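# Shelve the desk's cardboard box beside two foam blocks

## Task

Take the cardboard box off the desk and set it down flat on the bookcase's lowest shelf, resting entirely within the rear half of that shelf, with both blue foam blocks also on that shelf when finished. Everything must stay there without the robot holding it, and the robot must not topple or be left leaning.

## Robot and tools

ROBOT. TidyBot++: a wheeled base 0.54 m long, 0.50 m wide and 0.38 m tall on four driven casters, carrying a single seven-joint arm with a two-finger gripper. The shoulder sits 0.12 m ahead of the base centre, 0.68 m above the floor. Cameras: base_camera (fixed on the base) and wrist_camera (looks along the hand). At the start the arm is folded with the hand down; folded, it reaches up to 0.08 m beyond the base front and the elbow rises to 1.15 m.

FRAMES. Base frame: origin on the floor below the base centre, x ahead, y to the left, z up. hand_pose is reported in it: the point between the finger pads, with its own z running out along the fingers and y along the closing line. The odometry frame is the base frame as it was when the scene began. base_odometry heading is positive to the left, within -3.142 to 3.142. base_tilt is in degrees, positive when leaning forward or right; expect a steady bias of about 1 degree plus noise. Odometry counts wheel rotation, so slip looks like travel and drift builds up over many moves.

execute_actions. Argument actions: a list holding one action or none (none just reports state and images). An action may have base, joints and speeds; its motions start together.
- base: exactly one key, a relative move measured from where the base last reported itself. translate_m: metres, forward positive, -2 to 2. strafe_m: metres sideways, left positive, -2 to 2. rotate_rad: radians, counter-clockwise from above positive, -6.3 to 6.3.
- joints: one dictionary for the single arm, absolute targets in radians by name. joint_1_rad unlimited (whole arm about vertical; positive is clockwise from above, opposite to rotate_rad). joint_2_rad shoulder, -2.249 to 2.249. joint_3_rad unlimited. joint_4_rad elbow, -2.579 to 2.579. joint_5_rad unlimited. joint_6_rad wrist, -2.099 to 2.099. joint_7_rad unlimited (hand down: positive turns it counter-clockwise from above; at 1.57 fingers open left/right). gripper_pos is a scale from 0 (open, about 85 mm gap) to 1 (closed); gap is roughly 85 x (1 - gripper_pos) mm. Unlimited joints go the short way, so send steps under half a turn. Done tolerance is 0.039 for joints 1 to 4, 0.056 for 5 to 7, 0.03 for the gripper.
- speeds: top-speed caps for that action only: translate_m and strafe_m 0.05 to 0.5 m/s, rotate_rad 0.1 to 1.57 rad/s (maximum is the default). A base move needing over 8.667 s is refused; no action runs beyond 15 s.
- cameras: list of base_camera, wrist_camera or all; left out or null gives all, [] gives none.
An unknown key or out-of-range number rejects the whole call. Keys left out of an action may keep pushing toward earlier targets. If a call reports a stop, the remaining calls of that reply are skipped.

wait(seconds, 0 to 10): commands nothing, then reports like an empty action. zoom_image(camera, region [x0, y0, x1, y1] in pixels from the top-left, at most 504 by 504) enlarges part of that camera's latest image. read_manual(section "licences") returns licence text only. finished_scene(scene) ends the current scene by its number and says whether it succeeded; it is final.

ARM GEOMETRY. Upper arm 0.42 m, forearm 0.31 m, hand 0.31 m to the hand point. With joint_1_rad 0, joint_3_rad 3.14, joint_5_rad 0 the arm moves in the base's x-z plane. Angles from vertical (forward positive): upper = joint_2_rad; forearm = joint_2_rad - joint_4_rad; hand = that minus joint_6_rad. Reach ahead of the shoulder is the sum of length x sin(angle); height above it is the sum of length x cos(angle). A downward hand reaches at most about 0.94 m up, and only near the base. Closed fingertips stick 20 mm past the hand point.

RESULTS. base_status and joint_status per motion: done; off_target (stopped short, may still push); contact_stop or time_out (target dropped, holding); not_followed (targets withheld, may be retried later). 'joint command not followed' with a 'cause:' line means a self-collision check refused the arm targets; nothing checks arm against base. A blocked base can read done yet be short. Gripper off_target at 1 means it holds something. on_its_own lists uncommanded motion. motor_effort gives percent of max per motor with the action's peak in brackets. Motor temperatures are listed per arm joint; MOTOR HOT appears from 60 °C and an OVER-TEMPERATURE FAULT at 75 °C (arm sinks; keys report limit_stop_at_motor_heat, resend). ARM HIT flags a hard self or base hit. A torque fault (sensor limit 104.5 N m joints 1-4, 51.3 N m joints 5-7) freezes the arm and gripper for 10 s.

ACCURACY. Friction leaves joints slightly off; the hand may miss by 1-2 cm. Correct by sending last command + (wanted - read). Under load the arm sags; never command a held joint to its read angle. Trust images over hand_pose.

AVOID. Dropping or slamming objects, pushing hard, driving while the arm snags something above about 0.8 m (tip-over), pulling sideways on a raised hand, driving the base into obstacles, long holds that overheat motors. Leave the box and blocks resting by themselves before ending.

Each tool is called by a JSON object that holds its "fn" and its "kwargs", one argument or row to a line.

## Session

{"fn": "execute_actions", "kwargs": {
  "actions": []
}}

Scene clock: 0.00 s.
Motor temperatures (°C, as the motors report them): [33 33 30 34 36 33 35]
base_odometry: x=+0.000 y=+0.000 heading=+0.000 (m, m, rad; odometry frame)
base_tilt: forward=+0.2 right=-0.1 (deg)
base_status: not commanded
joint_positions: joint_1_rad=+0.005 joint_2_rad=-0.395 joint_3_rad=+3.122 joint_4_rad=-2.518 joint_5_rad=-0.026 joint_6_rad=-0.880 joint_7_rad=+1.532 gripper_pos=+0.000
joint_status: not commanded
motor_effort: joint_1_rad=+1 joint_2_rad=-1 joint_3_rad=+1 joint_4_rad=+15 joint_5_rad=+0 joint_6_rad=-1 joint_7_rad=+0 (%)
hand_pose: x=+0.2675 y=+0.0088 z=+0.5969 quat_wxyz=(-0.008, +0.997, -0.020, +0.069) (m; base frame)
pictures: base_camera, wrist_camera
Images, in order (width x height): base_camera 644x364, wrist_camera 644x476.

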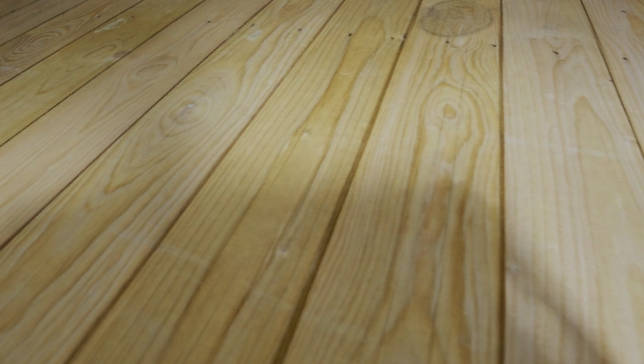

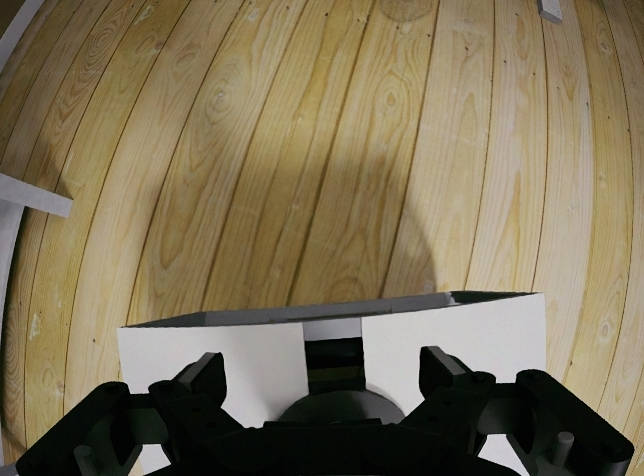

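{"fn": "execute_actions", "kwargs": {
  "actions": [
    {"joints":{"joint_6_rad":0.2,"joint_7_rad":1.57}}
  ],
  "cameras": ["wrist_camera"]
}}

{"fn": "execute_actions", "kwargs": {
  "actions": [
    {"joints":{"joint_1_rad":-1.3}}
  ],
  "cameras": ["wrist_camera"]
}}

Scene clock: 1.80 s.
Motor temperatures (°C, as the motors report them): [33 33 30 34 36 33 35]
base_odometry: x=+0.000 y=+0.000 heading=+0.000 (m, m, rad; odometry frame)
base_tilt: forward=+0.2 right=-0.1 (deg)
base_status: not commanded
joint_positions: joint_1_rad=+0.005 joint_2_rad=-0.395 joint_3_rad=+3.122 joint_4_rad=-2.516 joint_5_rad=-0.026 joint_6_rad=+0.196 joint_7_rad=+1.550 gripper_pos=+0.000
joint_status: all done
motor_effort: joint_1_rad=+2(1) joint_2_rad=-5(6) joint_3_rad=+1(1) joint_4_rad=+19(20) joint_5_rad=+0(0) joint_6_rad=+7(6) joint_7_rad=+0(1) (%)
hand_pose: x=+0.5167 y=+0.0060 z=+0.7973 quat_wxyz=(-0.012, +0.821, -0.013, +0.571) (m; base frame)
pictures: wrist_camera
Images, in order (width x height): wrist_camera 644x476.

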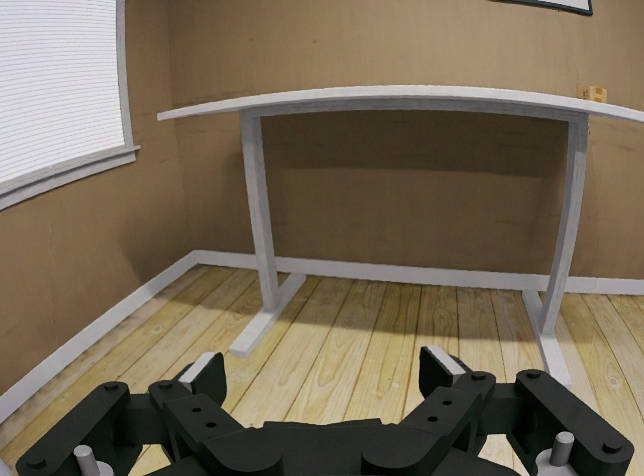

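Scene clock: 4.37 s.
Motor temperatures (°C, as the motors report them): [33 33 30 34 36 33 35]
base_odometry: x=+0.000 y=+0.000 heading=+0.000 (m, m, rad; odometry frame)
base_tilt: forward=+0.2 right=-0.1 (deg)
base_status: not commanded
joint_positions: joint_1_rad=-1.289 joint_2_rad=-0.395 joint_3_rad=+3.122 joint_4_rad=-2.516 joint_5_rad=-0.026 joint_6_rad=+0.196 joint_7_rad=+1.550 gripper_pos=+0.000
joint_status: all done
motor_effort: joint_1_rad=+1(2) joint_2_rad=-6(5) joint_3_rad=+1(2) joint_4_rad=+19(19) joint_5_rad=+0(0) joint_6_rad=+6(7) joint_7_rad=-1(0) (%)
hand_pose: x=+0.2221 y=+0.3841 z=+0.7973 quat_wxyz=(-0.353, +0.663, +0.485, +0.449) (m; base frame)
pictures: wrist_camera
Images, in order (width x height): wrist_camera 644x476.

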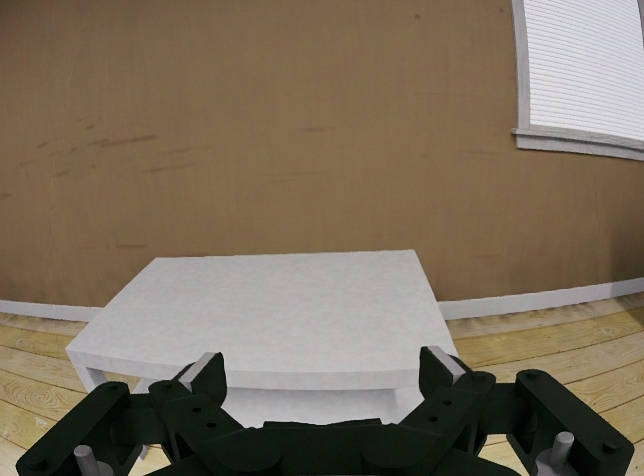

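{"fn": "execute_actions", "kwargs": {
  "actions": [
    {"joints":{"joint_1_rad":-3.0}}
  ],
  "cameras": ["wrist_camera"]
}}

{"fn": "execute_actions", "kwargs": {
  "actions": [
    {"joints":{"joint_1_rad":-4.6}}
  ],
  "cameras": ["wrist_camera"]
}}

{"fn": "execute_actions", "kwargs": {
  "actions": [
    {"joints":{"joint_1_rad":-5.7,"joint_2_rad":-0.4,"joint_4_rad":-1.5,"joint_6_rad":-1.0}}
  ],
  "cameras": ["wrist_camera"]
}}

Scene clock: 7.53 s.
Motor temperatures (°C, as the motors report them): [33 33 30 34 36 33 35]
base_odometry: x=+0.000 y=+0.000 heading=+0.000 (m, m, rad; odometry frame)
base_tilt: forward=+0.2 right=-0.1 (deg)
base_status: not commanded
joint_positions: joint_1_rad=-2.989 joint_2_rad=-0.395 joint_3_rad=+3.122 joint_4_rad=-2.516 joint_5_rad=-0.026 joint_6_rad=+0.196 joint_7_rad=+1.550 gripper_pos=+0.000
joint_status: all done
motor_effort: joint_1_rad=+1(2) joint_2_rad=-6(5) joint_3_rad=+1(1) joint_4_rad=+19(19) joint_5_rad=+0(0) joint_6_rad=+7(6) joint_7_rad=+0(0) (%)
hand_pose: x=-0.2752 y=+0.0527 z=+0.7973 quat_wxyz=(-0.570, +0.073, +0.818, +0.031) (m; base frame)
pictures: wrist_camera
Images, in order (width x height): wrist_camera 644x476.

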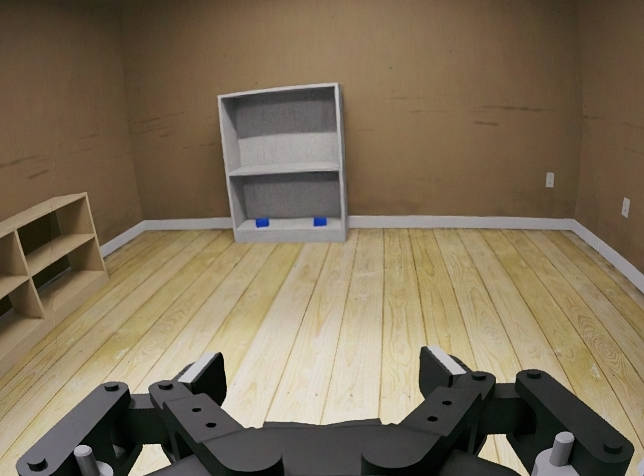

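Scene clock: 10.33 s.
Motor temperatures (°C, as the motors report them): [33 33 30 34 36 33 35]
base_odometry: x=+0.000 y=+0.000 heading=+0.000 (m, m, rad; odometry frame)
base_tilt: forward=+0.2 right=-0.1 (deg)
base_status: not commanded
joint_positions: joint_1_rad=-4.589 joint_2_rad=-0.395 joint_3_rad=+3.122 joint_4_rad=-2.516 joint_5_rad=-0.026 joint_6_rad=+0.196 joint_7_rad=+1.550 gripper_pos=+0.000
joint_status: all done
motor_effort: joint_1_rad=+2(2) joint_2_rad=-5(6) joint_3_rad=+1(2) joint_4_rad=+19(19) joint_5_rad=+0(0) joint_6_rad=+7(6) joint_7_rad=+0(0) (%)
hand_pose: x=+0.0778 y=-0.3956 z=+0.7973 quat_wxyz=(-0.419, -0.536, +0.622, -0.388) (m; base frame)
pictures: wrist_camera
Images, in order (width x height): wrist_camera 644x476.

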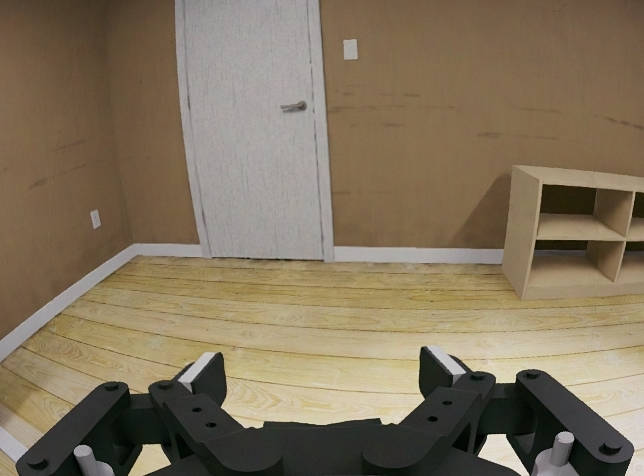

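Scene clock: 12.70 s.
Motor temperatures (°C, as the motors report them): [33 33 30 34 36 33 35]
base_odometry: x=+0.000 y=+0.000 heading=+0.000 (m, m, rad; odometry frame)
base_tilt: forward=+0.2 right=-0.1 (deg)
base_status: not commanded
joint_positions: joint_1_rad=-5.689 joint_2_rad=-0.395 joint_3_rad=+3.122 joint_4_rad=-1.510 joint_5_rad=-0.026 joint_6_rad=-0.978 joint_7_rad=+1.550 gripper_pos=+0.000
joint_status: all done
motor_effort: joint_1_rad=+2(2) joint_2_rad=-6(8) joint_3_rad=+1(2) joint_4_rad=+20(23) joint_5_rad=+0(0) joint_6_rad=+6(5) joint_7_rad=+0(0) (%)
hand_pose: x=+0.4520 y=-0.2035 z=+1.0528 quat_wxyz=(-0.128, -0.828, +0.254, -0.484) (m; base frame)
pictures: wrist_camera
Images, in order (width x height): wrist_camera 644x476.

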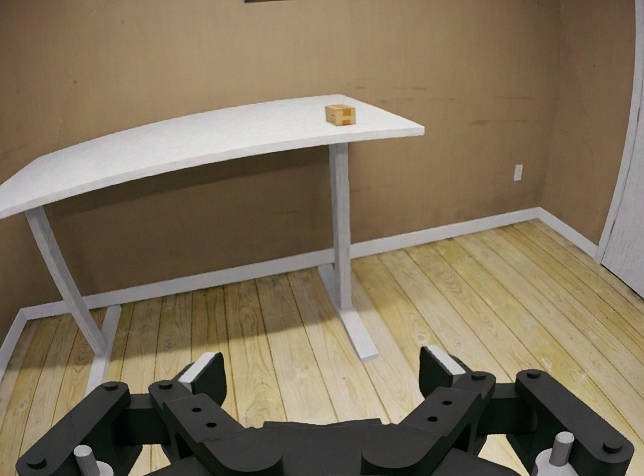

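{"fn": "execute_actions", "kwargs": {
  "actions": [
    {"base":{"rotate_rad":-0.25},"joints":{"joint_1_rad":-6.283,"joint_3_rad":3.16,"joint_5_rad":0.02,"joint_7_rad":1.59,"joint_2_rad":-0.1,"joint_4_rad":-1.1,"joint_6_rad":-1.12}}
  ],
  "cameras": []
}}

{"fn": "execute_actions", "kwargs": {
  "actions": [
    {"base":{"strafe_m":-0.46}}
  ]
}}

{"fn": "execute_actions", "kwargs": {
  "actions": [
    {"base":{"translate_m":0.25}}
  ]
}}

Scene clock: 15.30 s.
Motor temperatures (°C, as the motors report them): [33 33 30 34 36 33 35]
base_odometry: x=+0.000 y=+0.000 heading=-0.250 (m, m, rad; odometry frame)
base_tilt: forward=+0.2 right=-0.1 (deg)
base_status: done
joint_positions: joint_1_rad=-6.273 joint_2_rad=-0.109 joint_3_rad=+3.143 joint_4_rad=-1.114 joint_5_rad=-0.026 joint_6_rad=-1.097 joint_7_rad=+1.570 gripper_pos=+0.000
joint_status: all done
motor_effort: joint_1_rad=+2(0) joint_2_rad=-14(15) joint_3_rad=+1(1) joint_4_rad=+19(21) joint_5_rad=+0(1) joint_6_rad=+5(6) joint_7_rad=+0(0) (%)
hand_pose: x=+0.6069 y=+0.0027 z=+1.1111 quat_wxyz=(+0.010, -0.868, +0.005, -0.497) (m; base frame)
pictures: none
No camera images: the call's "cameras" was empty. Leave "cameras" out to get every camera's image.

Scene clock: 17.57 s.
Motor temperatures (°C, as the motors report them): [33 33 30 34 36 33 35]
base_odometry: x=-0.114 y=-0.446 heading=-0.251 (m, m, rad; odometry frame)
base_tilt: forward=+0.2 right=-0.1 (deg)
base_status: done
joint_positions: joint_1_rad=-6.275 joint_2_rad=-0.109 joint_3_rad=+3.153 joint_4_rad=-1.114 joint_5_rad=-0.024 joint_6_rad=-1.097 joint_7_rad=+1.570 gripper_pos=+0.000
joint_status: not commanded
motor_effort: joint_1_rad=+1(0) joint_2_rad=-14(16) joint_3_rad=+1(1) joint_4_rad=+19(20) joint_5_rad=+0(1) joint_6_rad=+6(5) joint_7_rad=+0(0) (%)
hand_pose: x=+0.6070 y=-0.0017 z=+1.1111 quat_wxyz=(+0.008, -0.868, +0.009, -0.497) (m; base frame)
pictures: base_camera, wrist_camera
Images, in order (width x height): base_camera 644x364, wrist_camera 644x476.

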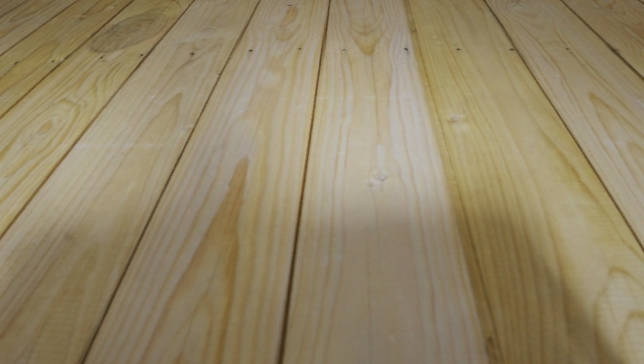

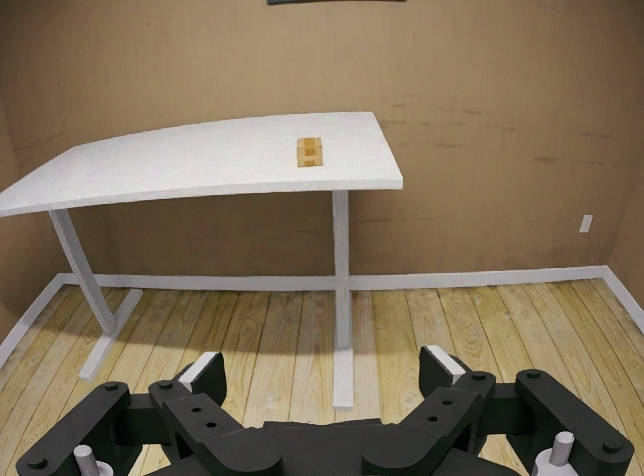

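Scene clock: 19.33 s.
Motor temperatures (°C, as the motors report them): [33 33 30 34 36 33 35]
base_odometry: x=+0.128 y=-0.508 heading=-0.251 (m, m, rad; odometry frame)
base_tilt: forward=+0.2 right=-0.1 (deg)
base_status: done
joint_positions: joint_1_rad=-6.275 joint_2_rad=-0.095 joint_3_rad=+3.153 joint_4_rad=-1.111 joint_5_rad=-0.024 joint_6_rad=-1.100 joint_7_rad=+1.570 gripper_pos=+0.000
joint_status: not commanded
motor_effort: joint_1_rad=+1(1) joint_2_rad=-14(18) joint_3_rad=+1(0) joint_4_rad=+19(20) joint_5_rad=+0(1) joint_6_rad=+5(6) joint_7_rad=+0(0) (%)
hand_pose: x=+0.6128 y=-0.0018 z=+1.1050 quat_wxyz=(+0.008, -0.871, +0.009, -0.491) (m; base frame)
pictures: base_camera, wrist_camera
Images, in order (width x height): base_camera 644x364, wrist_camera 644x476.

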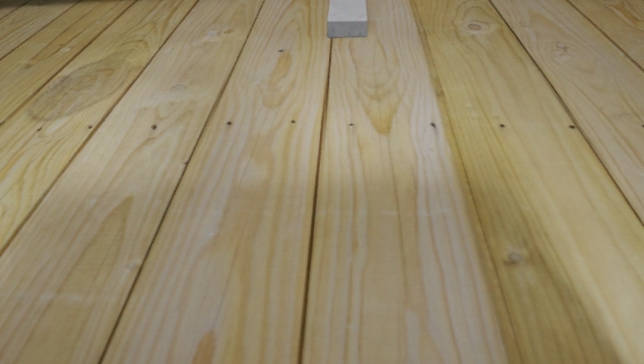

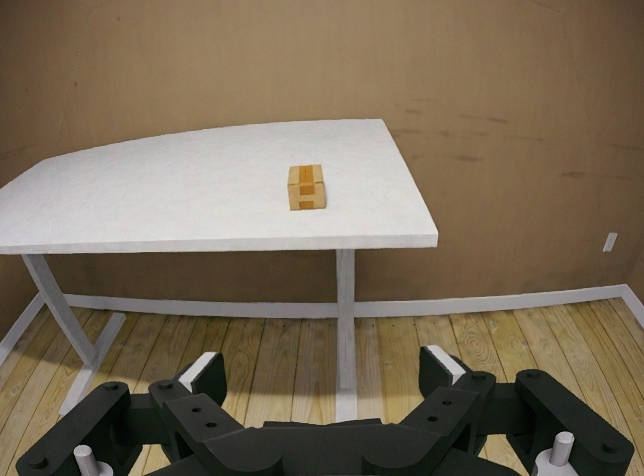

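{"fn": "execute_actions", "kwargs": {
  "actions": [
    {"base":{"rotate_rad":-0.055},"joints":{"joint_2_rad":0.2,"joint_4_rad":-1.14,"joint_6_rad":-0.74,"joint_3_rad":3.13}}
  ],
  "cameras": []
}}

{"fn": "execute_actions", "kwargs": {
  "actions": [
    {"base":{"strafe_m":0.085}}
  ],
  "cameras": ["wrist_camera"]
}}

{"fn": "execute_actions", "kwargs": {
  "actions": [
    {"base":{"translate_m":0.13}}
  ]
}}

Scene clock: 21.77 s.
Motor temperatures (°C, as the motors report them): [33 33 30 35 36 33 35]
base_odometry: x=+0.128 y=-0.508 heading=-0.306 (m, m, rad; odometry frame)
base_tilt: forward=+0.2 right=-0.1 (deg)
base_status: done
joint_positions: joint_1_rad=-6.277 joint_2_rad=+0.205 joint_3_rad=+3.147 joint_4_rad=-1.138 joint_5_rad=-0.024 joint_6_rad=-0.763 joint_7_rad=+1.570 gripper_pos=+0.000
joint_status: all done
motor_effort: joint_1_rad=+1(4) joint_2_rad=-26(31) joint_3_rad=+1(3) joint_4_rad=+21(23) joint_5_rad=+0(1) joint_6_rad=+5(7) joint_7_rad=+0(0) (%)
hand_pose: x=+0.7788 y=-0.0010 z=+1.0061 quat_wxyz=(+0.008, -0.869, +0.009, -0.495) (m; base frame)
pictures: none
No camera images: the call's "cameras" was empty. Leave "cameras" out to get every camera's image.

Scene clock: 22.97 s.
Motor temperatures (°C, as the motors report them): [33 33 30 35 36 33 35]
base_odometry: x=+0.154 y=-0.427 heading=-0.306 (m, m, rad; odometry frame)
base_tilt: forward=+0.2 right=-0.1 (deg)
base_status: done
joint_positions: joint_1_rad=-6.285 joint_2_rad=+0.205 joint_3_rad=+3.137 joint_4_rad=-1.138 joint_5_rad=-0.024 joint_6_rad=-0.761 joint_7_rad=+1.570 gripper_pos=+0.000
joint_status: not commanded
motor_effort: joint_1_rad=+2(2) joint_2_rad=-27(28) joint_3_rad=+1(2) joint_4_rad=+21(21) joint_5_rad=+0(1) joint_6_rad=+5(6) joint_7_rad=+0(0) (%)
hand_pose: x=+0.7789 y=+0.0103 z=+1.0066 quat_wxyz=(+0.014, -0.868, +0.001, -0.496) (m; base frame)
pictures: wrist_camera
Images, in order (width x height): wrist_camera 644x476.

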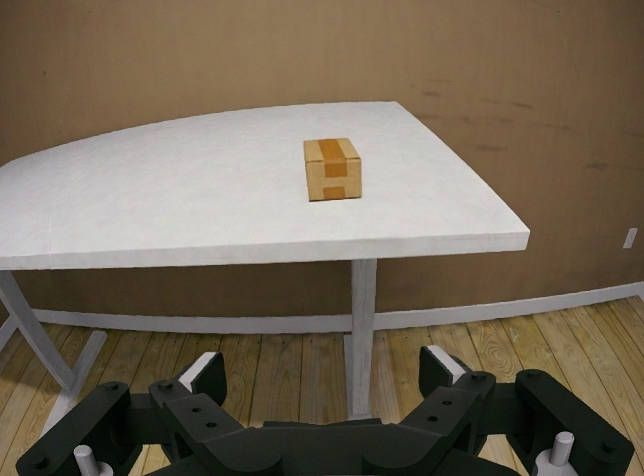

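Scene clock: 24.33 s.
Motor temperatures (°C, as the motors report them): [33 33 30 35 36 33 35]
base_odometry: x=+0.278 y=-0.466 heading=-0.306 (m, m, rad; odometry frame)
base_tilt: forward=+0.2 right=-0.1 (deg)
base_status: done
joint_positions: joint_1_rad=-6.285 joint_2_rad=+0.207 joint_3_rad=+3.137 joint_4_rad=-1.138 joint_5_rad=-0.024 joint_6_rad=-0.759 joint_7_rad=+1.570 gripper_pos=+0.000
joint_status: not commanded
motor_effort: joint_1_rad=+1(0) joint_2_rad=-26(30) joint_3_rad=+0(1) joint_4_rad=+21(23) joint_5_rad=+0(0) joint_6_rad=+6(6) joint_7_rad=+0(1) (%)
hand_pose: x=+0.7798 y=+0.0103 z=+1.0059 quat_wxyz=(+0.014, -0.868, +0.002, -0.496) (m; base frame)
pictures: base_camera, wrist_camera
Images, in order (width x height): base_camera 644x364, wrist_camera 644x476.

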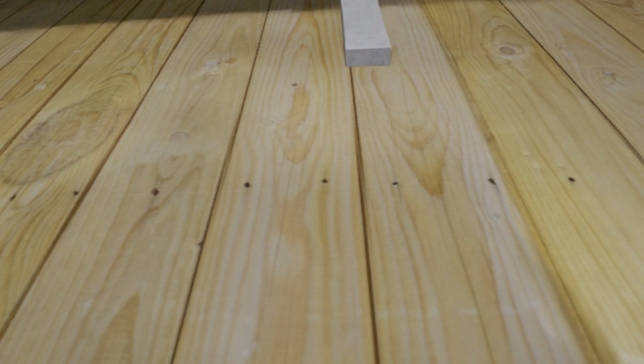

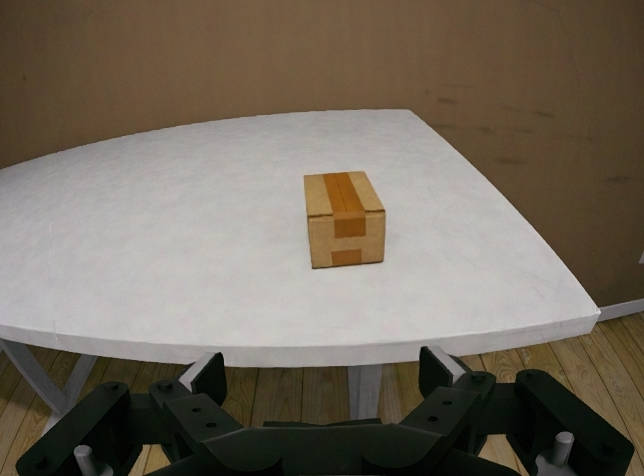

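{"fn": "execute_actions", "kwargs": {
  "actions": [
    {"base":{"rotate_rad":0.12}}
  ],
  "cameras": []
}}

{"fn": "execute_actions", "kwargs": {
  "actions": [
    {"base":{"strafe_m":-0.127}}
  ],
  "cameras": ["wrist_camera"]
}}

{"fn": "execute_actions", "kwargs": {
  "actions": [
    {"base":{"translate_m":0.07},"speeds":{"translate_m":0.15}}
  ],
  "cameras": ["wrist_camera"]
}}

Scene clock: 26.03 s.
Motor temperatures (°C, as the motors report them): [33 33 30 35 36 33 35]
base_odometry: x=+0.278 y=-0.466 heading=-0.185 (m, m, rad; odometry frame)
base_tilt: forward=+0.2 right=-0.1 (deg)
base_status: done
joint_positions: joint_1_rad=-6.289 joint_2_rad=+0.207 joint_3_rad=+3.127 joint_4_rad=-1.138 joint_5_rad=-0.024 joint_6_rad=-0.759 joint_7_rad=+1.570 gripper_pos=+0.000
joint_status: not commanded
motor_effort: joint_1_rad=+2(5) joint_2_rad=-27(29) joint_3_rad=+0(2) joint_4_rad=+21(21) joint_5_rad=+0(1) joint_6_rad=+6(5) joint_7_rad=+0(0) (%)
hand_pose: x=+0.7795 y=+0.0184 z=+1.0060 quat_wxyz=(+0.018, -0.868, -0.004, -0.496) (m; base frame)
pictures: none
No camera images: the call's "cameras" was empty. Leave "cameras" out to get every camera's image.

Scene clock: 27.43 s.
Motor temperatures (°C, as the motors report them): [33 33 30 35 36 33 35]
base_odometry: x=+0.255 y=-0.591 heading=-0.184 (m, m, rad; odometry frame)
base_tilt: forward=+0.2 right=-0.1 (deg)
base_status: done
joint_positions: joint_1_rad=-6.280 joint_2_rad=+0.207 joint_3_rad=+3.128 joint_4_rad=-1.138 joint_5_rad=-0.024 joint_6_rad=-0.759 joint_7_rad=+1.570 gripper_pos=+0.000
joint_status: not commanded
motor_effort: joint_1_rad=+0(2) joint_2_rad=-27(30) joint_3_rad=+0(2) joint_4_rad=+21(22) joint_5_rad=+0(1) joint_6_rad=+5(6) joint_7_rad=+0(0) (%)
hand_pose: x=+0.7796 y=+0.0125 z=+1.0060 quat_wxyz=(+0.016, -0.868, +0.000, -0.496) (m; base frame)
pictures: wrist_camera
Images, in order (width x height): wrist_camera 644x476.

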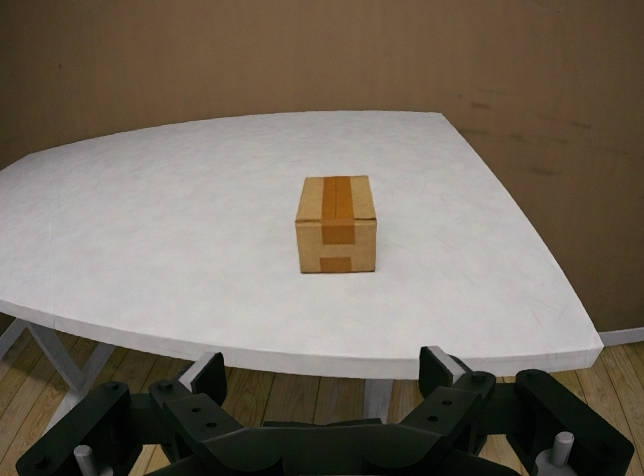

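Scene clock: 28.57 s.
Motor temperatures (°C, as the motors report them): [33 33 30 35 36 33 35]
base_odometry: x=+0.324 y=-0.604 heading=-0.184 (m, m, rad; odometry frame)
base_tilt: forward=+0.2 right=-0.1 (deg)
base_status: done
joint_positions: joint_1_rad=-6.280 joint_2_rad=+0.203 joint_3_rad=+3.128 joint_4_rad=-1.138 joint_5_rad=-0.024 joint_6_rad=-0.758 joint_7_rad=+1.570 gripper_pos=+0.000
joint_status: not commanded
motor_effort: joint_1_rad=+1(3) joint_2_rad=-26(29) joint_3_rad=+1(0) joint_4_rad=+21(22) joint_5_rad=+0(0) joint_6_rad=+7(6) joint_7_rad=+0(0) (%)
hand_pose: x=+0.7785 y=+0.0125 z=+1.0088 quat_wxyz=(+0.016, -0.867, +0.000, -0.498) (m; base frame)
pictures: wrist_camera
Images, in order (width x height): wrist_camera 644x476.

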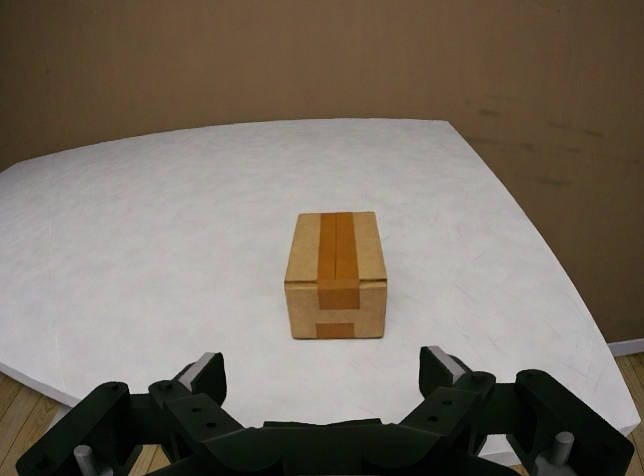

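{"fn": "execute_actions", "kwargs": {
  "actions": [
    {"base":{"strafe_m":-0.009},"joints":{"joint_4_rad":-1.23,"joint_6_rad":-0.65}}
  ],
  "cameras": ["wrist_camera"]
}}

{"fn": "execute_actions", "kwargs": {
  "actions": [
    {"base":{"translate_m":0.06},"speeds":{"translate_m":0.1}}
  ],
  "cameras": ["wrist_camera"]
}}

Scene clock: 29.93 s.
Motor temperatures (°C, as the motors report them): [33 33 30 35 36 33 35]
base_odometry: x=+0.323 y=-0.613 heading=-0.184 (m, m, rad; odometry frame)
base_tilt: forward=+0.2 right=-0.1 (deg)
base_status: done
joint_positions: joint_1_rad=-6.281 joint_2_rad=+0.203 joint_3_rad=+3.128 joint_4_rad=-1.223 joint_5_rad=-0.024 joint_6_rad=-0.673 joint_7_rad=+1.570 gripper_pos=+0.000
joint_status: all done
motor_effort: joint_1_rad=+2(3) joint_2_rad=-27(28) joint_3_rad=+0(2) joint_4_rad=+21(23) joint_5_rad=+0(1) joint_6_rad=+6(6) joint_7_rad=+0(0) (%)
hand_pose: x=+0.7834 y=+0.0125 z=+0.9825 quat_wxyz=(+0.015, -0.867, +0.001, -0.498) (m; base frame)
pictures: wrist_camera
Images, in order (width x height): wrist_camera 644x476.

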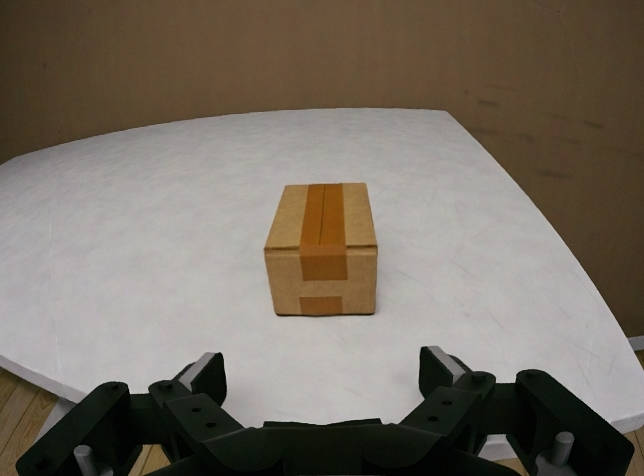

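Scene clock: 31.07 s.
Motor temperatures (°C, as the motors report them): [33 33 30 35 36 33 35]
base_odometry: x=+0.382 y=-0.624 heading=-0.184 (m, m, rad; odometry frame)
base_tilt: forward=+0.2 right=-0.1 (deg)
base_status: done
joint_positions: joint_1_rad=-6.281 joint_2_rad=+0.203 joint_3_rad=+3.128 joint_4_rad=-1.223 joint_5_rad=-0.024 joint_6_rad=-0.671 joint_7_rad=+1.570 gripper_pos=+0.000
joint_status: not commanded
motor_effort: joint_1_rad=+2(5) joint_2_rad=-26(30) joint_3_rad=+0(3) joint_4_rad=+21(22) joint_5_rad=+0(1) joint_6_rad=+5(7) joint_7_rad=+0(0) (%)
hand_pose: x=+0.7836 y=+0.0125 z=+0.9831 quat_wxyz=(+0.015, -0.867, +0.001, -0.499) (m; base frame)
pictures: wrist_camera
Images, in order (width x height): wrist_camera 644x476.

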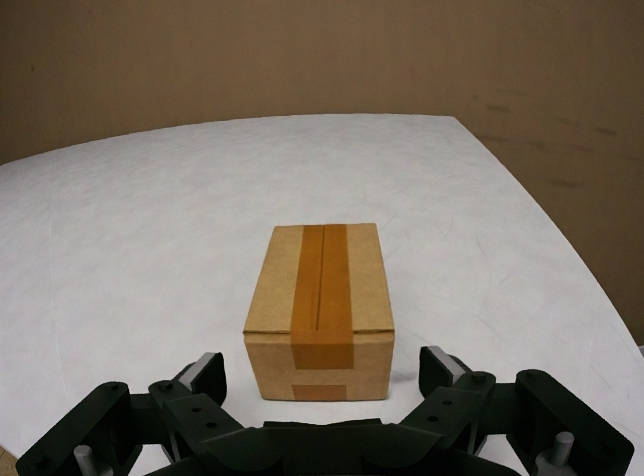

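{"fn": "execute_actions", "kwargs": {
  "actions": [
    {"base":{"translate_m":0.04},"speeds":{"translate_m":0.1}}
  ],
  "cameras": ["wrist_camera"]
}}

{"fn": "execute_actions", "kwargs": {
  "actions": [
    {"joints":{"gripper_pos":1}}
  ],
  "cameras": ["wrist_camera"]
}}

{"fn": "execute_actions", "kwargs": {
  "actions": [
    {"joints":{"joint_4_rad":-1.08,"joint_6_rad":-0.8}}
  ],
  "cameras": ["wrist_camera"]
}}

Scene clock: 32.53 s.
Motor temperatures (°C, as the motors report them): [33 33 30 35 36 33 35]
base_odometry: x=+0.421 y=-0.632 heading=-0.185 (m, m, rad; odometry frame)
base_tilt: forward=+0.2 right=-0.1 (deg)
base_status: done
joint_positions: joint_1_rad=-6.281 joint_2_rad=+0.201 joint_3_rad=+3.128 joint_4_rad=-1.223 joint_5_rad=-0.024 joint_6_rad=-0.670 joint_7_rad=+1.570 gripper_pos=+0.000
joint_status: not commanded
motor_effort: joint_1_rad=+1(0) joint_2_rad=-27(29) joint_3_rad=+1(1) joint_4_rad=+22(22) joint_5_rad=+0(0) joint_6_rad=+6(6) joint_7_rad=+0(0) (%)
hand_pose: x=+0.7832 y=+0.0125 z=+0.9845 quat_wxyz=(+0.015, -0.866, +0.001, -0.500) (m; base frame)
pictures: wrist_camera
Images, in order (width x height): wrist_camera 644x476.

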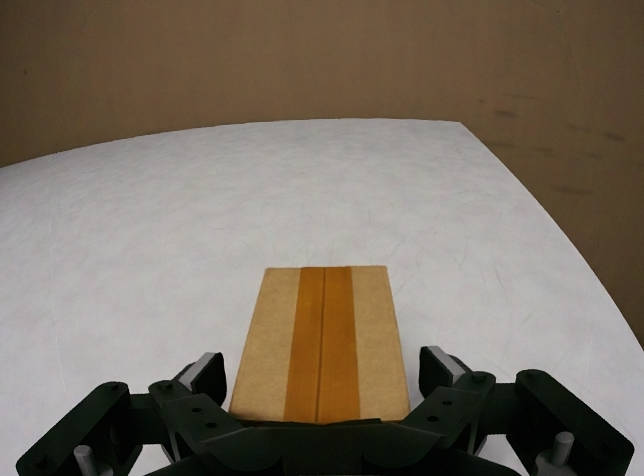

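Scene clock: 33.63 s.
Motor temperatures (°C, as the motors report them): [33 33 30 35 36 33 35]
base_odometry: x=+0.421 y=-0.632 heading=-0.185 (m, m, rad; odometry frame)
base_tilt: forward=+0.2 right=-0.1 (deg)
base_status: not commanded
joint_positions: joint_1_rad=-6.281 joint_2_rad=+0.201 joint_3_rad=+3.128 joint_4_rad=-1.223 joint_5_rad=-0.024 joint_6_rad=-0.669 joint_7_rad=+1.570 gripper_pos=+0.347
joint_status: gripper_pos off_target (ended at +0.347, target +1.000)
motor_effort: joint_1_rad=+1(1) joint_2_rad=-26(27) joint_3_rad=+0(0) joint_4_rad=+21(22) joint_5_rad=+0(1) joint_6_rad=+6(6) joint_7_rad=+0(0) (%)
hand_pose: x=+0.7834 y=+0.0124 z=+0.9850 quat_wxyz=(+0.015, -0.866, +0.001, -0.501) (m; base frame)
pictures: wrist_camera
Images, in order (width x height): wrist_camera 644x476.

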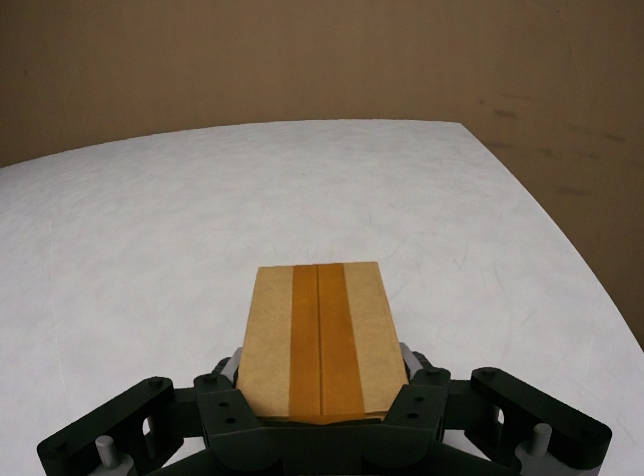

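Scene clock: 34.70 s.
Motor temperatures (°C, as the motors report them): [33 33 30 35 36 33 35]
base_odometry: x=+0.421 y=-0.632 heading=-0.185 (m, m, rad; odometry frame)
base_tilt: forward=+0.2 right=-0.1 (deg)
base_status: not commanded
joint_positions: joint_1_rad=-6.281 joint_2_rad=+0.203 joint_3_rad=+3.128 joint_4_rad=-1.093 joint_5_rad=-0.024 joint_6_rad=-0.782 joint_7_rad=+1.570 gripper_pos=+0.347
joint_status: all done
motor_effort: joint_1_rad=+2(2) joint_2_rad=-27(30) joint_3_rad=+0(0) joint_4_rad=+22(23) joint_5_rad=+0(0) joint_6_rad=+7(7) joint_7_rad=+0(1) (%)
hand_pose: x=+0.7784 y=+0.0129 z=+1.0280 quat_wxyz=(+0.016, -0.862, -0.001, -0.507) (m; base frame)
pictures: wrist_camera
Images, in order (width x height): wrist_camera 644x476.

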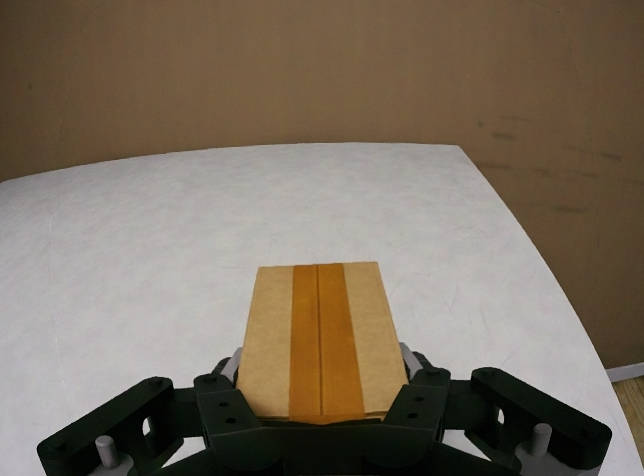

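{"fn": "execute_actions", "kwargs": {
  "actions": [
    {"base":{"translate_m":-0.6}}
  ],
  "cameras": []
}}

{"fn": "execute_actions", "kwargs": {
  "actions": [
    {"base":{"rotate_rad":-3.205},"speeds":{"rotate_rad":1.2},"joints":{"joint_2_rad":0.3,"joint_4_rad":-1.8,"joint_6_rad":0}}
  ]
}}

{"fn": "execute_actions", "kwargs": {
  "actions": [
    {"base":{"translate_m":1.0},"joints":{"joint_2_rad":1.3,"joint_4_rad":-1.2,"joint_6_rad":0.4,"joint_3_rad":3.15,"joint_5_rad":0.04}}
  ]
}}

Scene clock: 37.90 s.
Motor temperatures (°C, as the motors report them): [33 33 30 35 36 33 35]
base_odometry: x=-0.169 y=-0.522 heading=-0.185 (m, m, rad; odometry frame)
base_tilt: forward=+0.2 right=-0.1 (deg)
base_status: done
joint_positions: joint_1_rad=-6.281 joint_2_rad=+0.203 joint_3_rad=+3.128 joint_4_rad=-1.092 joint_5_rad=-0.023 joint_6_rad=-0.787 joint_7_rad=+1.570 gripper_pos=+0.347
joint_status: not commanded
motor_effort: joint_1_rad=+2(4) joint_2_rad=-27(31) joint_3_rad=+0(1) joint_4_rad=+22(23) joint_5_rad=+0(0) joint_6_rad=+7(7) joint_7_rad=+0(0) (%)
hand_pose: x=+0.7773 y=+0.0128 z=+1.0275 quat_wxyz=(+0.015, -0.863, -0.001, -0.505) (m; base frame)
pictures: none
No camera images: the call's "cameras" was empty. Leave "cameras" out to get every camera's image.

Scene clock: 41.83 s.
Motor temperatures (°C, as the motors report them): [33 33 30 35 36 33 35]
base_odometry: x=-0.168 y=-0.522 heading=+2.894 (m, m, rad; odometry frame)
base_tilt: forward=+0.2 right=-0.1 (deg)
base_status: done
joint_positions: joint_1_rad=-6.278 joint_2_rad=+0.305 joint_3_rad=+3.131 joint_4_rad=-1.791 joint_5_rad=-0.023 joint_6_rad=-0.024 joint_7_rad=+1.570 gripper_pos=+0.347
joint_status: all done
motor_effort: joint_1_rad=+2(6) joint_2_rad=-30(34) joint_3_rad=+0(2) joint_4_rad=+20(22) joint_5_rad=+0(1) joint_6_rad=+6(6) joint_7_rad=+0(0) (%)
hand_pose: x=+0.7827 y=+0.0046 z=+0.7635 quat_wxyz=(+0.009, -0.872, +0.009, -0.489) (m; base frame)
pictures: base_camera, wrist_camera
Images, in order (width x height): base_camera 644x364, wrist_camera 644x476.

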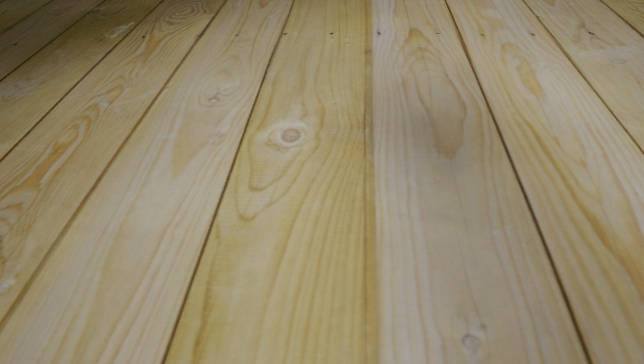

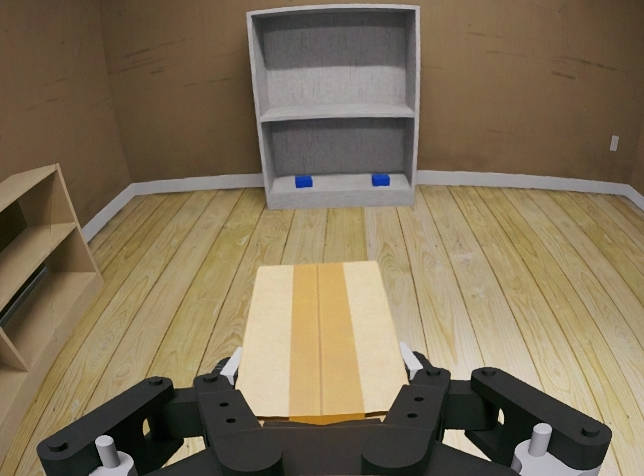

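Scene clock: 45.17 s.
Motor temperatures (°C, as the motors report them): [33 34 30 35 36 33 35]
base_odometry: x=-1.138 y=-0.275 heading=+2.893 (m, m, rad; odometry frame)
base_tilt: forward=+0.2 right=-0.1 (deg)
base_status: done
joint_positions: joint_1_rad=-6.278 joint_2_rad=+1.305 joint_3_rad=+3.132 joint_4_rad=-1.211 joint_5_rad=-0.011 joint_6_rad=+0.375 joint_7_rad=+1.570 gripper_pos=+0.347
joint_status: all done
motor_effort: joint_1_rad=+1(2) joint_2_rad=-48(50) joint_3_rad=-1(0) joint_4_rad=+15(21) joint_5_rad=+0(0) joint_6_rad=+7(7) joint_7_rad=+0(0) (%)
hand_pose: x=+0.9710 y=+0.0009 z=+0.3695 quat_wxyz=(+0.004, -0.877, +0.009, -0.480) (m; base frame)
pictures: base_camera, wrist_camera
Images, in order (width x height): base_camera 644x364, wrist_camera 644x476.

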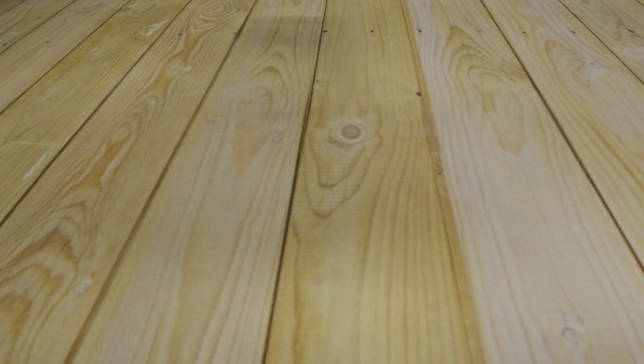

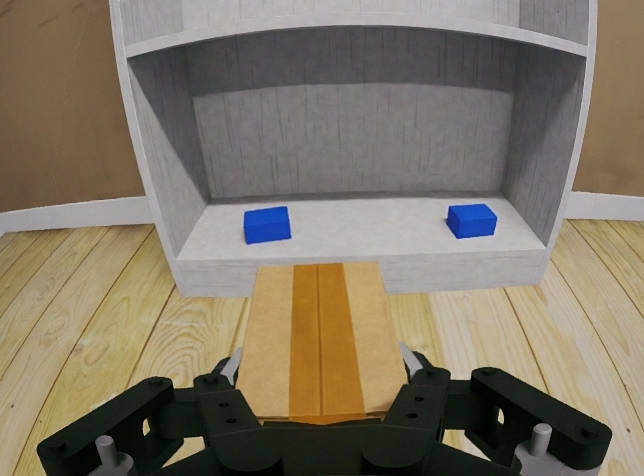

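{"fn": "execute_actions", "kwargs": {
  "actions": [
    {"base":{"rotate_rad":-0.07},"joints":{"joint_2_rad":1.77,"joint_4_rad":-0.88,"joint_6_rad":0.6}}
  ],
  "cameras": []
}}

{"fn": "execute_actions", "kwargs": {
  "actions": [
    {"base":{"translate_m":0.36}}
  ]
}}

Scene clock: 47.70 s.
Motor temperatures (°C, as the motors report them): [33 34 30 35 36 33 35]
base_odometry: x=-1.138 y=-0.275 heading=+2.824 (m, m, rad; odometry frame)
base_tilt: forward=+0.2 right=-0.1 (deg)
base_status: done
joint_positions: joint_1_rad=-6.277 joint_2_rad=+1.778 joint_3_rad=+3.145 joint_4_rad=-0.894 joint_5_rad=-0.008 joint_6_rad=+0.574 joint_7_rad=+1.570 gripper_pos=+0.347
joint_status: all done
motor_effort: joint_1_rad=+1(7) joint_2_rad=-46(50) joint_3_rad=+0(2) joint_4_rad=+13(14) joint_5_rad=+0(1) joint_6_rad=+7(7) joint_7_rad=+0(0) (%)
hand_pose: x=+0.9423 y=-0.0062 z=+0.1587 quat_wxyz=(-0.003, -0.867, +0.005, -0.499) (m; base frame)
pictures: none
No camera images: the call's "cameras" was empty. Leave "cameras" out to get every camera's image.

Scene clock: 49.73 s.
Motor temperatures (°C, as the motors report them): [33 34 30 35 37 33 35]
base_odometry: x=-1.480 y=-0.162 heading=+2.823 (m, m, rad; odometry frame)
base_tilt: forward=+0.2 right=-0.1 (deg)
base_status: done
joint_positions: joint_1_rad=-6.277 joint_2_rad=+1.776 joint_3_rad=+3.145 joint_4_rad=-0.888 joint_5_rad=-0.008 joint_6_rad=+0.575 joint_7_rad=+1.570 gripper_pos=+0.347
joint_status: not commanded
motor_effort: joint_1_rad=+1(5) joint_2_rad=-46(47) joint_3_rad=+0(1) joint_4_rad=+13(14) joint_5_rad=+0(0) joint_6_rad=+6(7) joint_7_rad=+0(0) (%)
hand_pose: x=+0.9455 y=-0.0059 z=+0.1622 quat_wxyz=(-0.003, -0.865, +0.005, -0.502) (m; base frame)
pictures: base_camera, wrist_camera
Images, in order (width x height): base_camera 644x364, wrist_camera 644x476.

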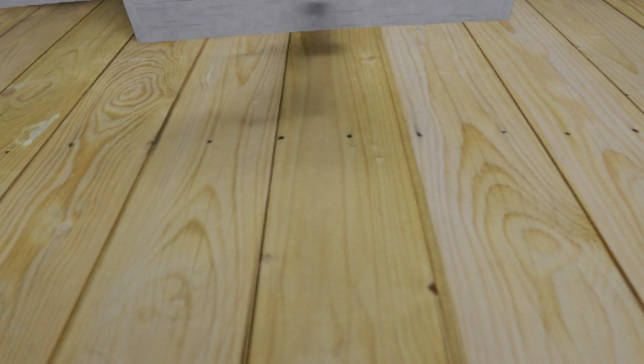

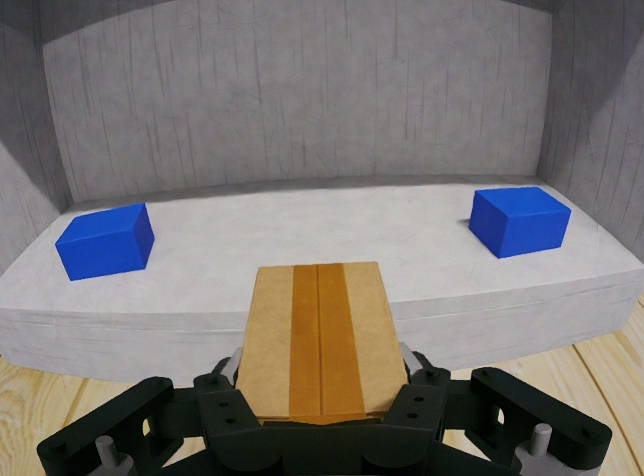

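{"fn": "execute_actions", "kwargs": {
  "actions": [
    {"base":{"strafe_m":-0.1}}
  ],
  "cameras": []
}}

{"fn": "execute_actions", "kwargs": {
  "actions": [
    {"base":{"rotate_rad":0.11}}
  ]
}}

{"fn": "execute_actions", "kwargs": {
  "actions": [
    {"base":{"translate_m":0.2},"speeds":{"translate_m":0.15}}
  ]
}}

Scene clock: 52.97 s.
Motor temperatures (°C, as the motors report them): [33 34 30 35 37 33 35]
base_odometry: x=-1.449 y=-0.067 heading=+2.823 (m, m, rad; odometry frame)
base_tilt: forward=+0.2 right=-0.1 (deg)
base_status: done
joint_positions: joint_1_rad=-6.278 joint_2_rad=+1.776 joint_3_rad=+3.145 joint_4_rad=-0.888 joint_5_rad=-0.007 joint_6_rad=+0.575 joint_7_rad=+1.570 gripper_pos=+0.347
joint_status: not commanded
motor_effort: joint_1_rad=+2(3) joint_2_rad=-46(47) joint_3_rad=+0(1) joint_4_rad=+13(13) joint_5_rad=+0(0) joint_6_rad=+7(7) joint_7_rad=+0(0) (%)
hand_pose: x=+0.9455 y=-0.0058 z=+0.1622 quat_wxyz=(-0.003, -0.865, +0.005, -0.502) (m; base frame)
pictures: none
No camera images: the call's "cameras" was empty. Leave "cameras" out to get every camera's image.

Scene clock: 54.27 s.
Motor temperatures (°C, as the motors report them): [33 34 30 35 37 33 35]
base_odometry: x=-1.449 y=-0.067 heading=+2.934 (m, m, rad; odometry frame)
base_tilt: forward=+0.2 right=-0.1 (deg)
base_status: done
joint_positions: joint_1_rad=-6.286 joint_2_rad=+1.776 joint_3_rad=+3.146 joint_4_rad=-0.888 joint_5_rad=-0.005 joint_6_rad=+0.575 joint_7_rad=+1.570 gripper_pos=+0.347
joint_status: not commanded
motor_effort: joint_1_rad=+2(9) joint_2_rad=-46(47) joint_3_rad=+0(2) joint_4_rad=+13(14) joint_5_rad=+0(1) joint_6_rad=+6(6) joint_7_rad=+0(0) (%)
hand_pose: x=+0.9455 y=+0.0014 z=+0.1622 quat_wxyz=(-0.001, -0.865, +0.000, -0.502) (m; base frame)
pictures: base_camera, wrist_camera
Images, in order (width x height): base_camera 644x364, wrist_camera 644x476.

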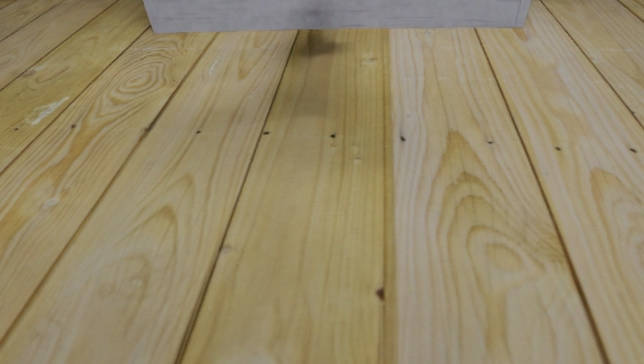

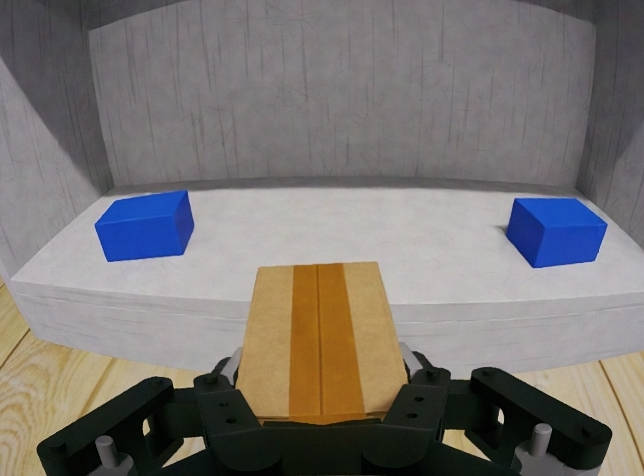

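Scene clock: 56.23 s.
Motor temperatures (°C, as the motors report them): [33 34 30 35 37 33 35]
base_odometry: x=-1.645 y=-0.026 heading=+2.935 (m, m, rad; odometry frame)
base_tilt: forward=+0.2 right=-0.1 (deg)
base_status: done
joint_positions: joint_1_rad=-6.286 joint_2_rad=+1.776 joint_3_rad=+3.146 joint_4_rad=-0.888 joint_5_rad=-0.005 joint_6_rad=+0.575 joint_7_rad=+1.570 gripper_pos=+0.347
joint_status: not commanded
motor_effort: joint_1_rad=+2(1) joint_2_rad=-46(47) joint_3_rad=+0(1) joint_4_rad=+13(14) joint_5_rad=+0(0) joint_6_rad=+7(6) joint_7_rad=-1(0) (%)
hand_pose: x=+0.9456 y=+0.0014 z=+0.1623 quat_wxyz=(-0.001, -0.865, +0.000, -0.502) (m; base frame)
pictures: base_camera, wrist_camera
Images, in order (width x height): base_camera 644x364, wrist_camera 644x476.

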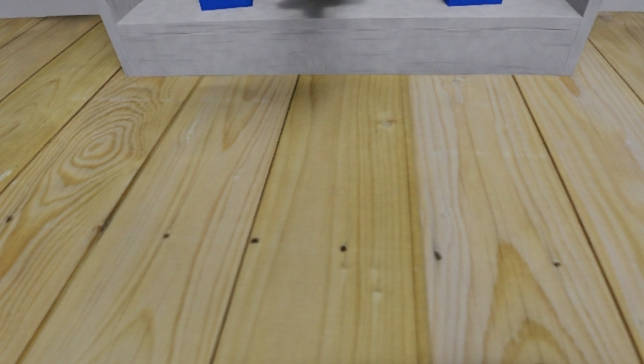

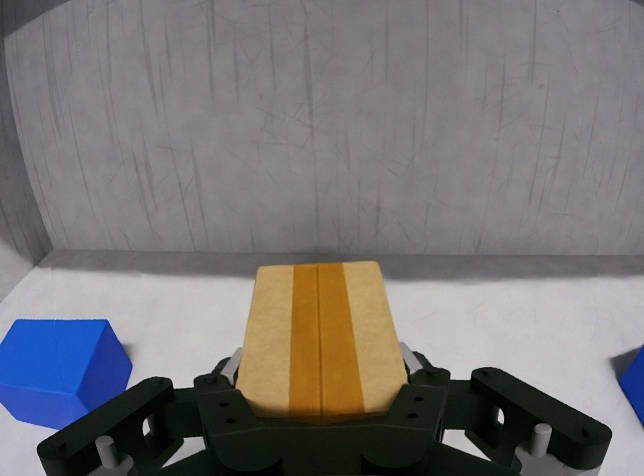

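{"fn": "execute_actions", "kwargs": {
  "actions": [
    {"base":{"translate_m":0.085},"speeds":{"translate_m":0.1},"joints":{"joint_2_rad":1.81,"joint_6_rad":0.62}}
  ]
}}

Scene clock: 57.87 s.
Motor temperatures (°C, as the motors report them): [33 34 30 35 37 33 35]
base_odometry: x=-1.728 y=-0.008 heading=+2.936 (m, m, rad; odometry frame)
base_tilt: forward=+0.2 right=-0.1 (deg)
base_status: done
joint_positions: joint_1_rad=-6.286 joint_2_rad=+1.813 joint_3_rad=+3.146 joint_4_rad=-0.887 joint_5_rad=-0.005 joint_6_rad=+0.595 joint_7_rad=+1.570 gripper_pos=+0.347
joint_status: all done
motor_effort: joint_1_rad=+1(5) joint_2_rad=-45(48) joint_3_rad=+0(1) joint_4_rad=+12(14) joint_5_rad=+0(0) joint_6_rad=+6(6) joint_7_rad=+0(0) (%)
hand_pose: x=+0.9295 y=+0.0011 z=+0.1379 quat_wxyz=(-0.001, -0.869, +0.000, -0.495) (m; base frame)
pictures: base_camera, wrist_camera
Images, in order (width x height): base_camera 644x364, wrist_camera 644x476.

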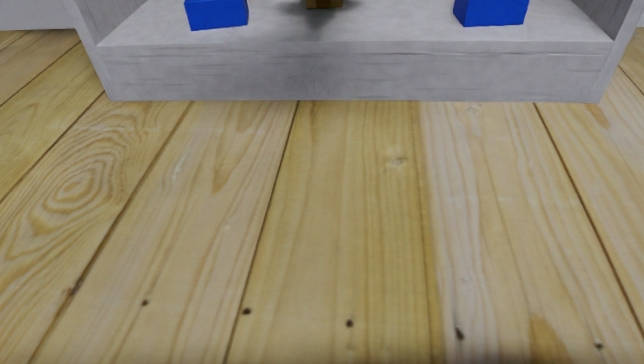

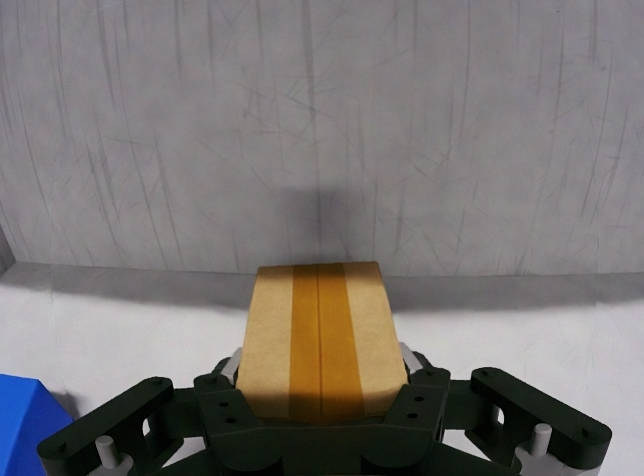

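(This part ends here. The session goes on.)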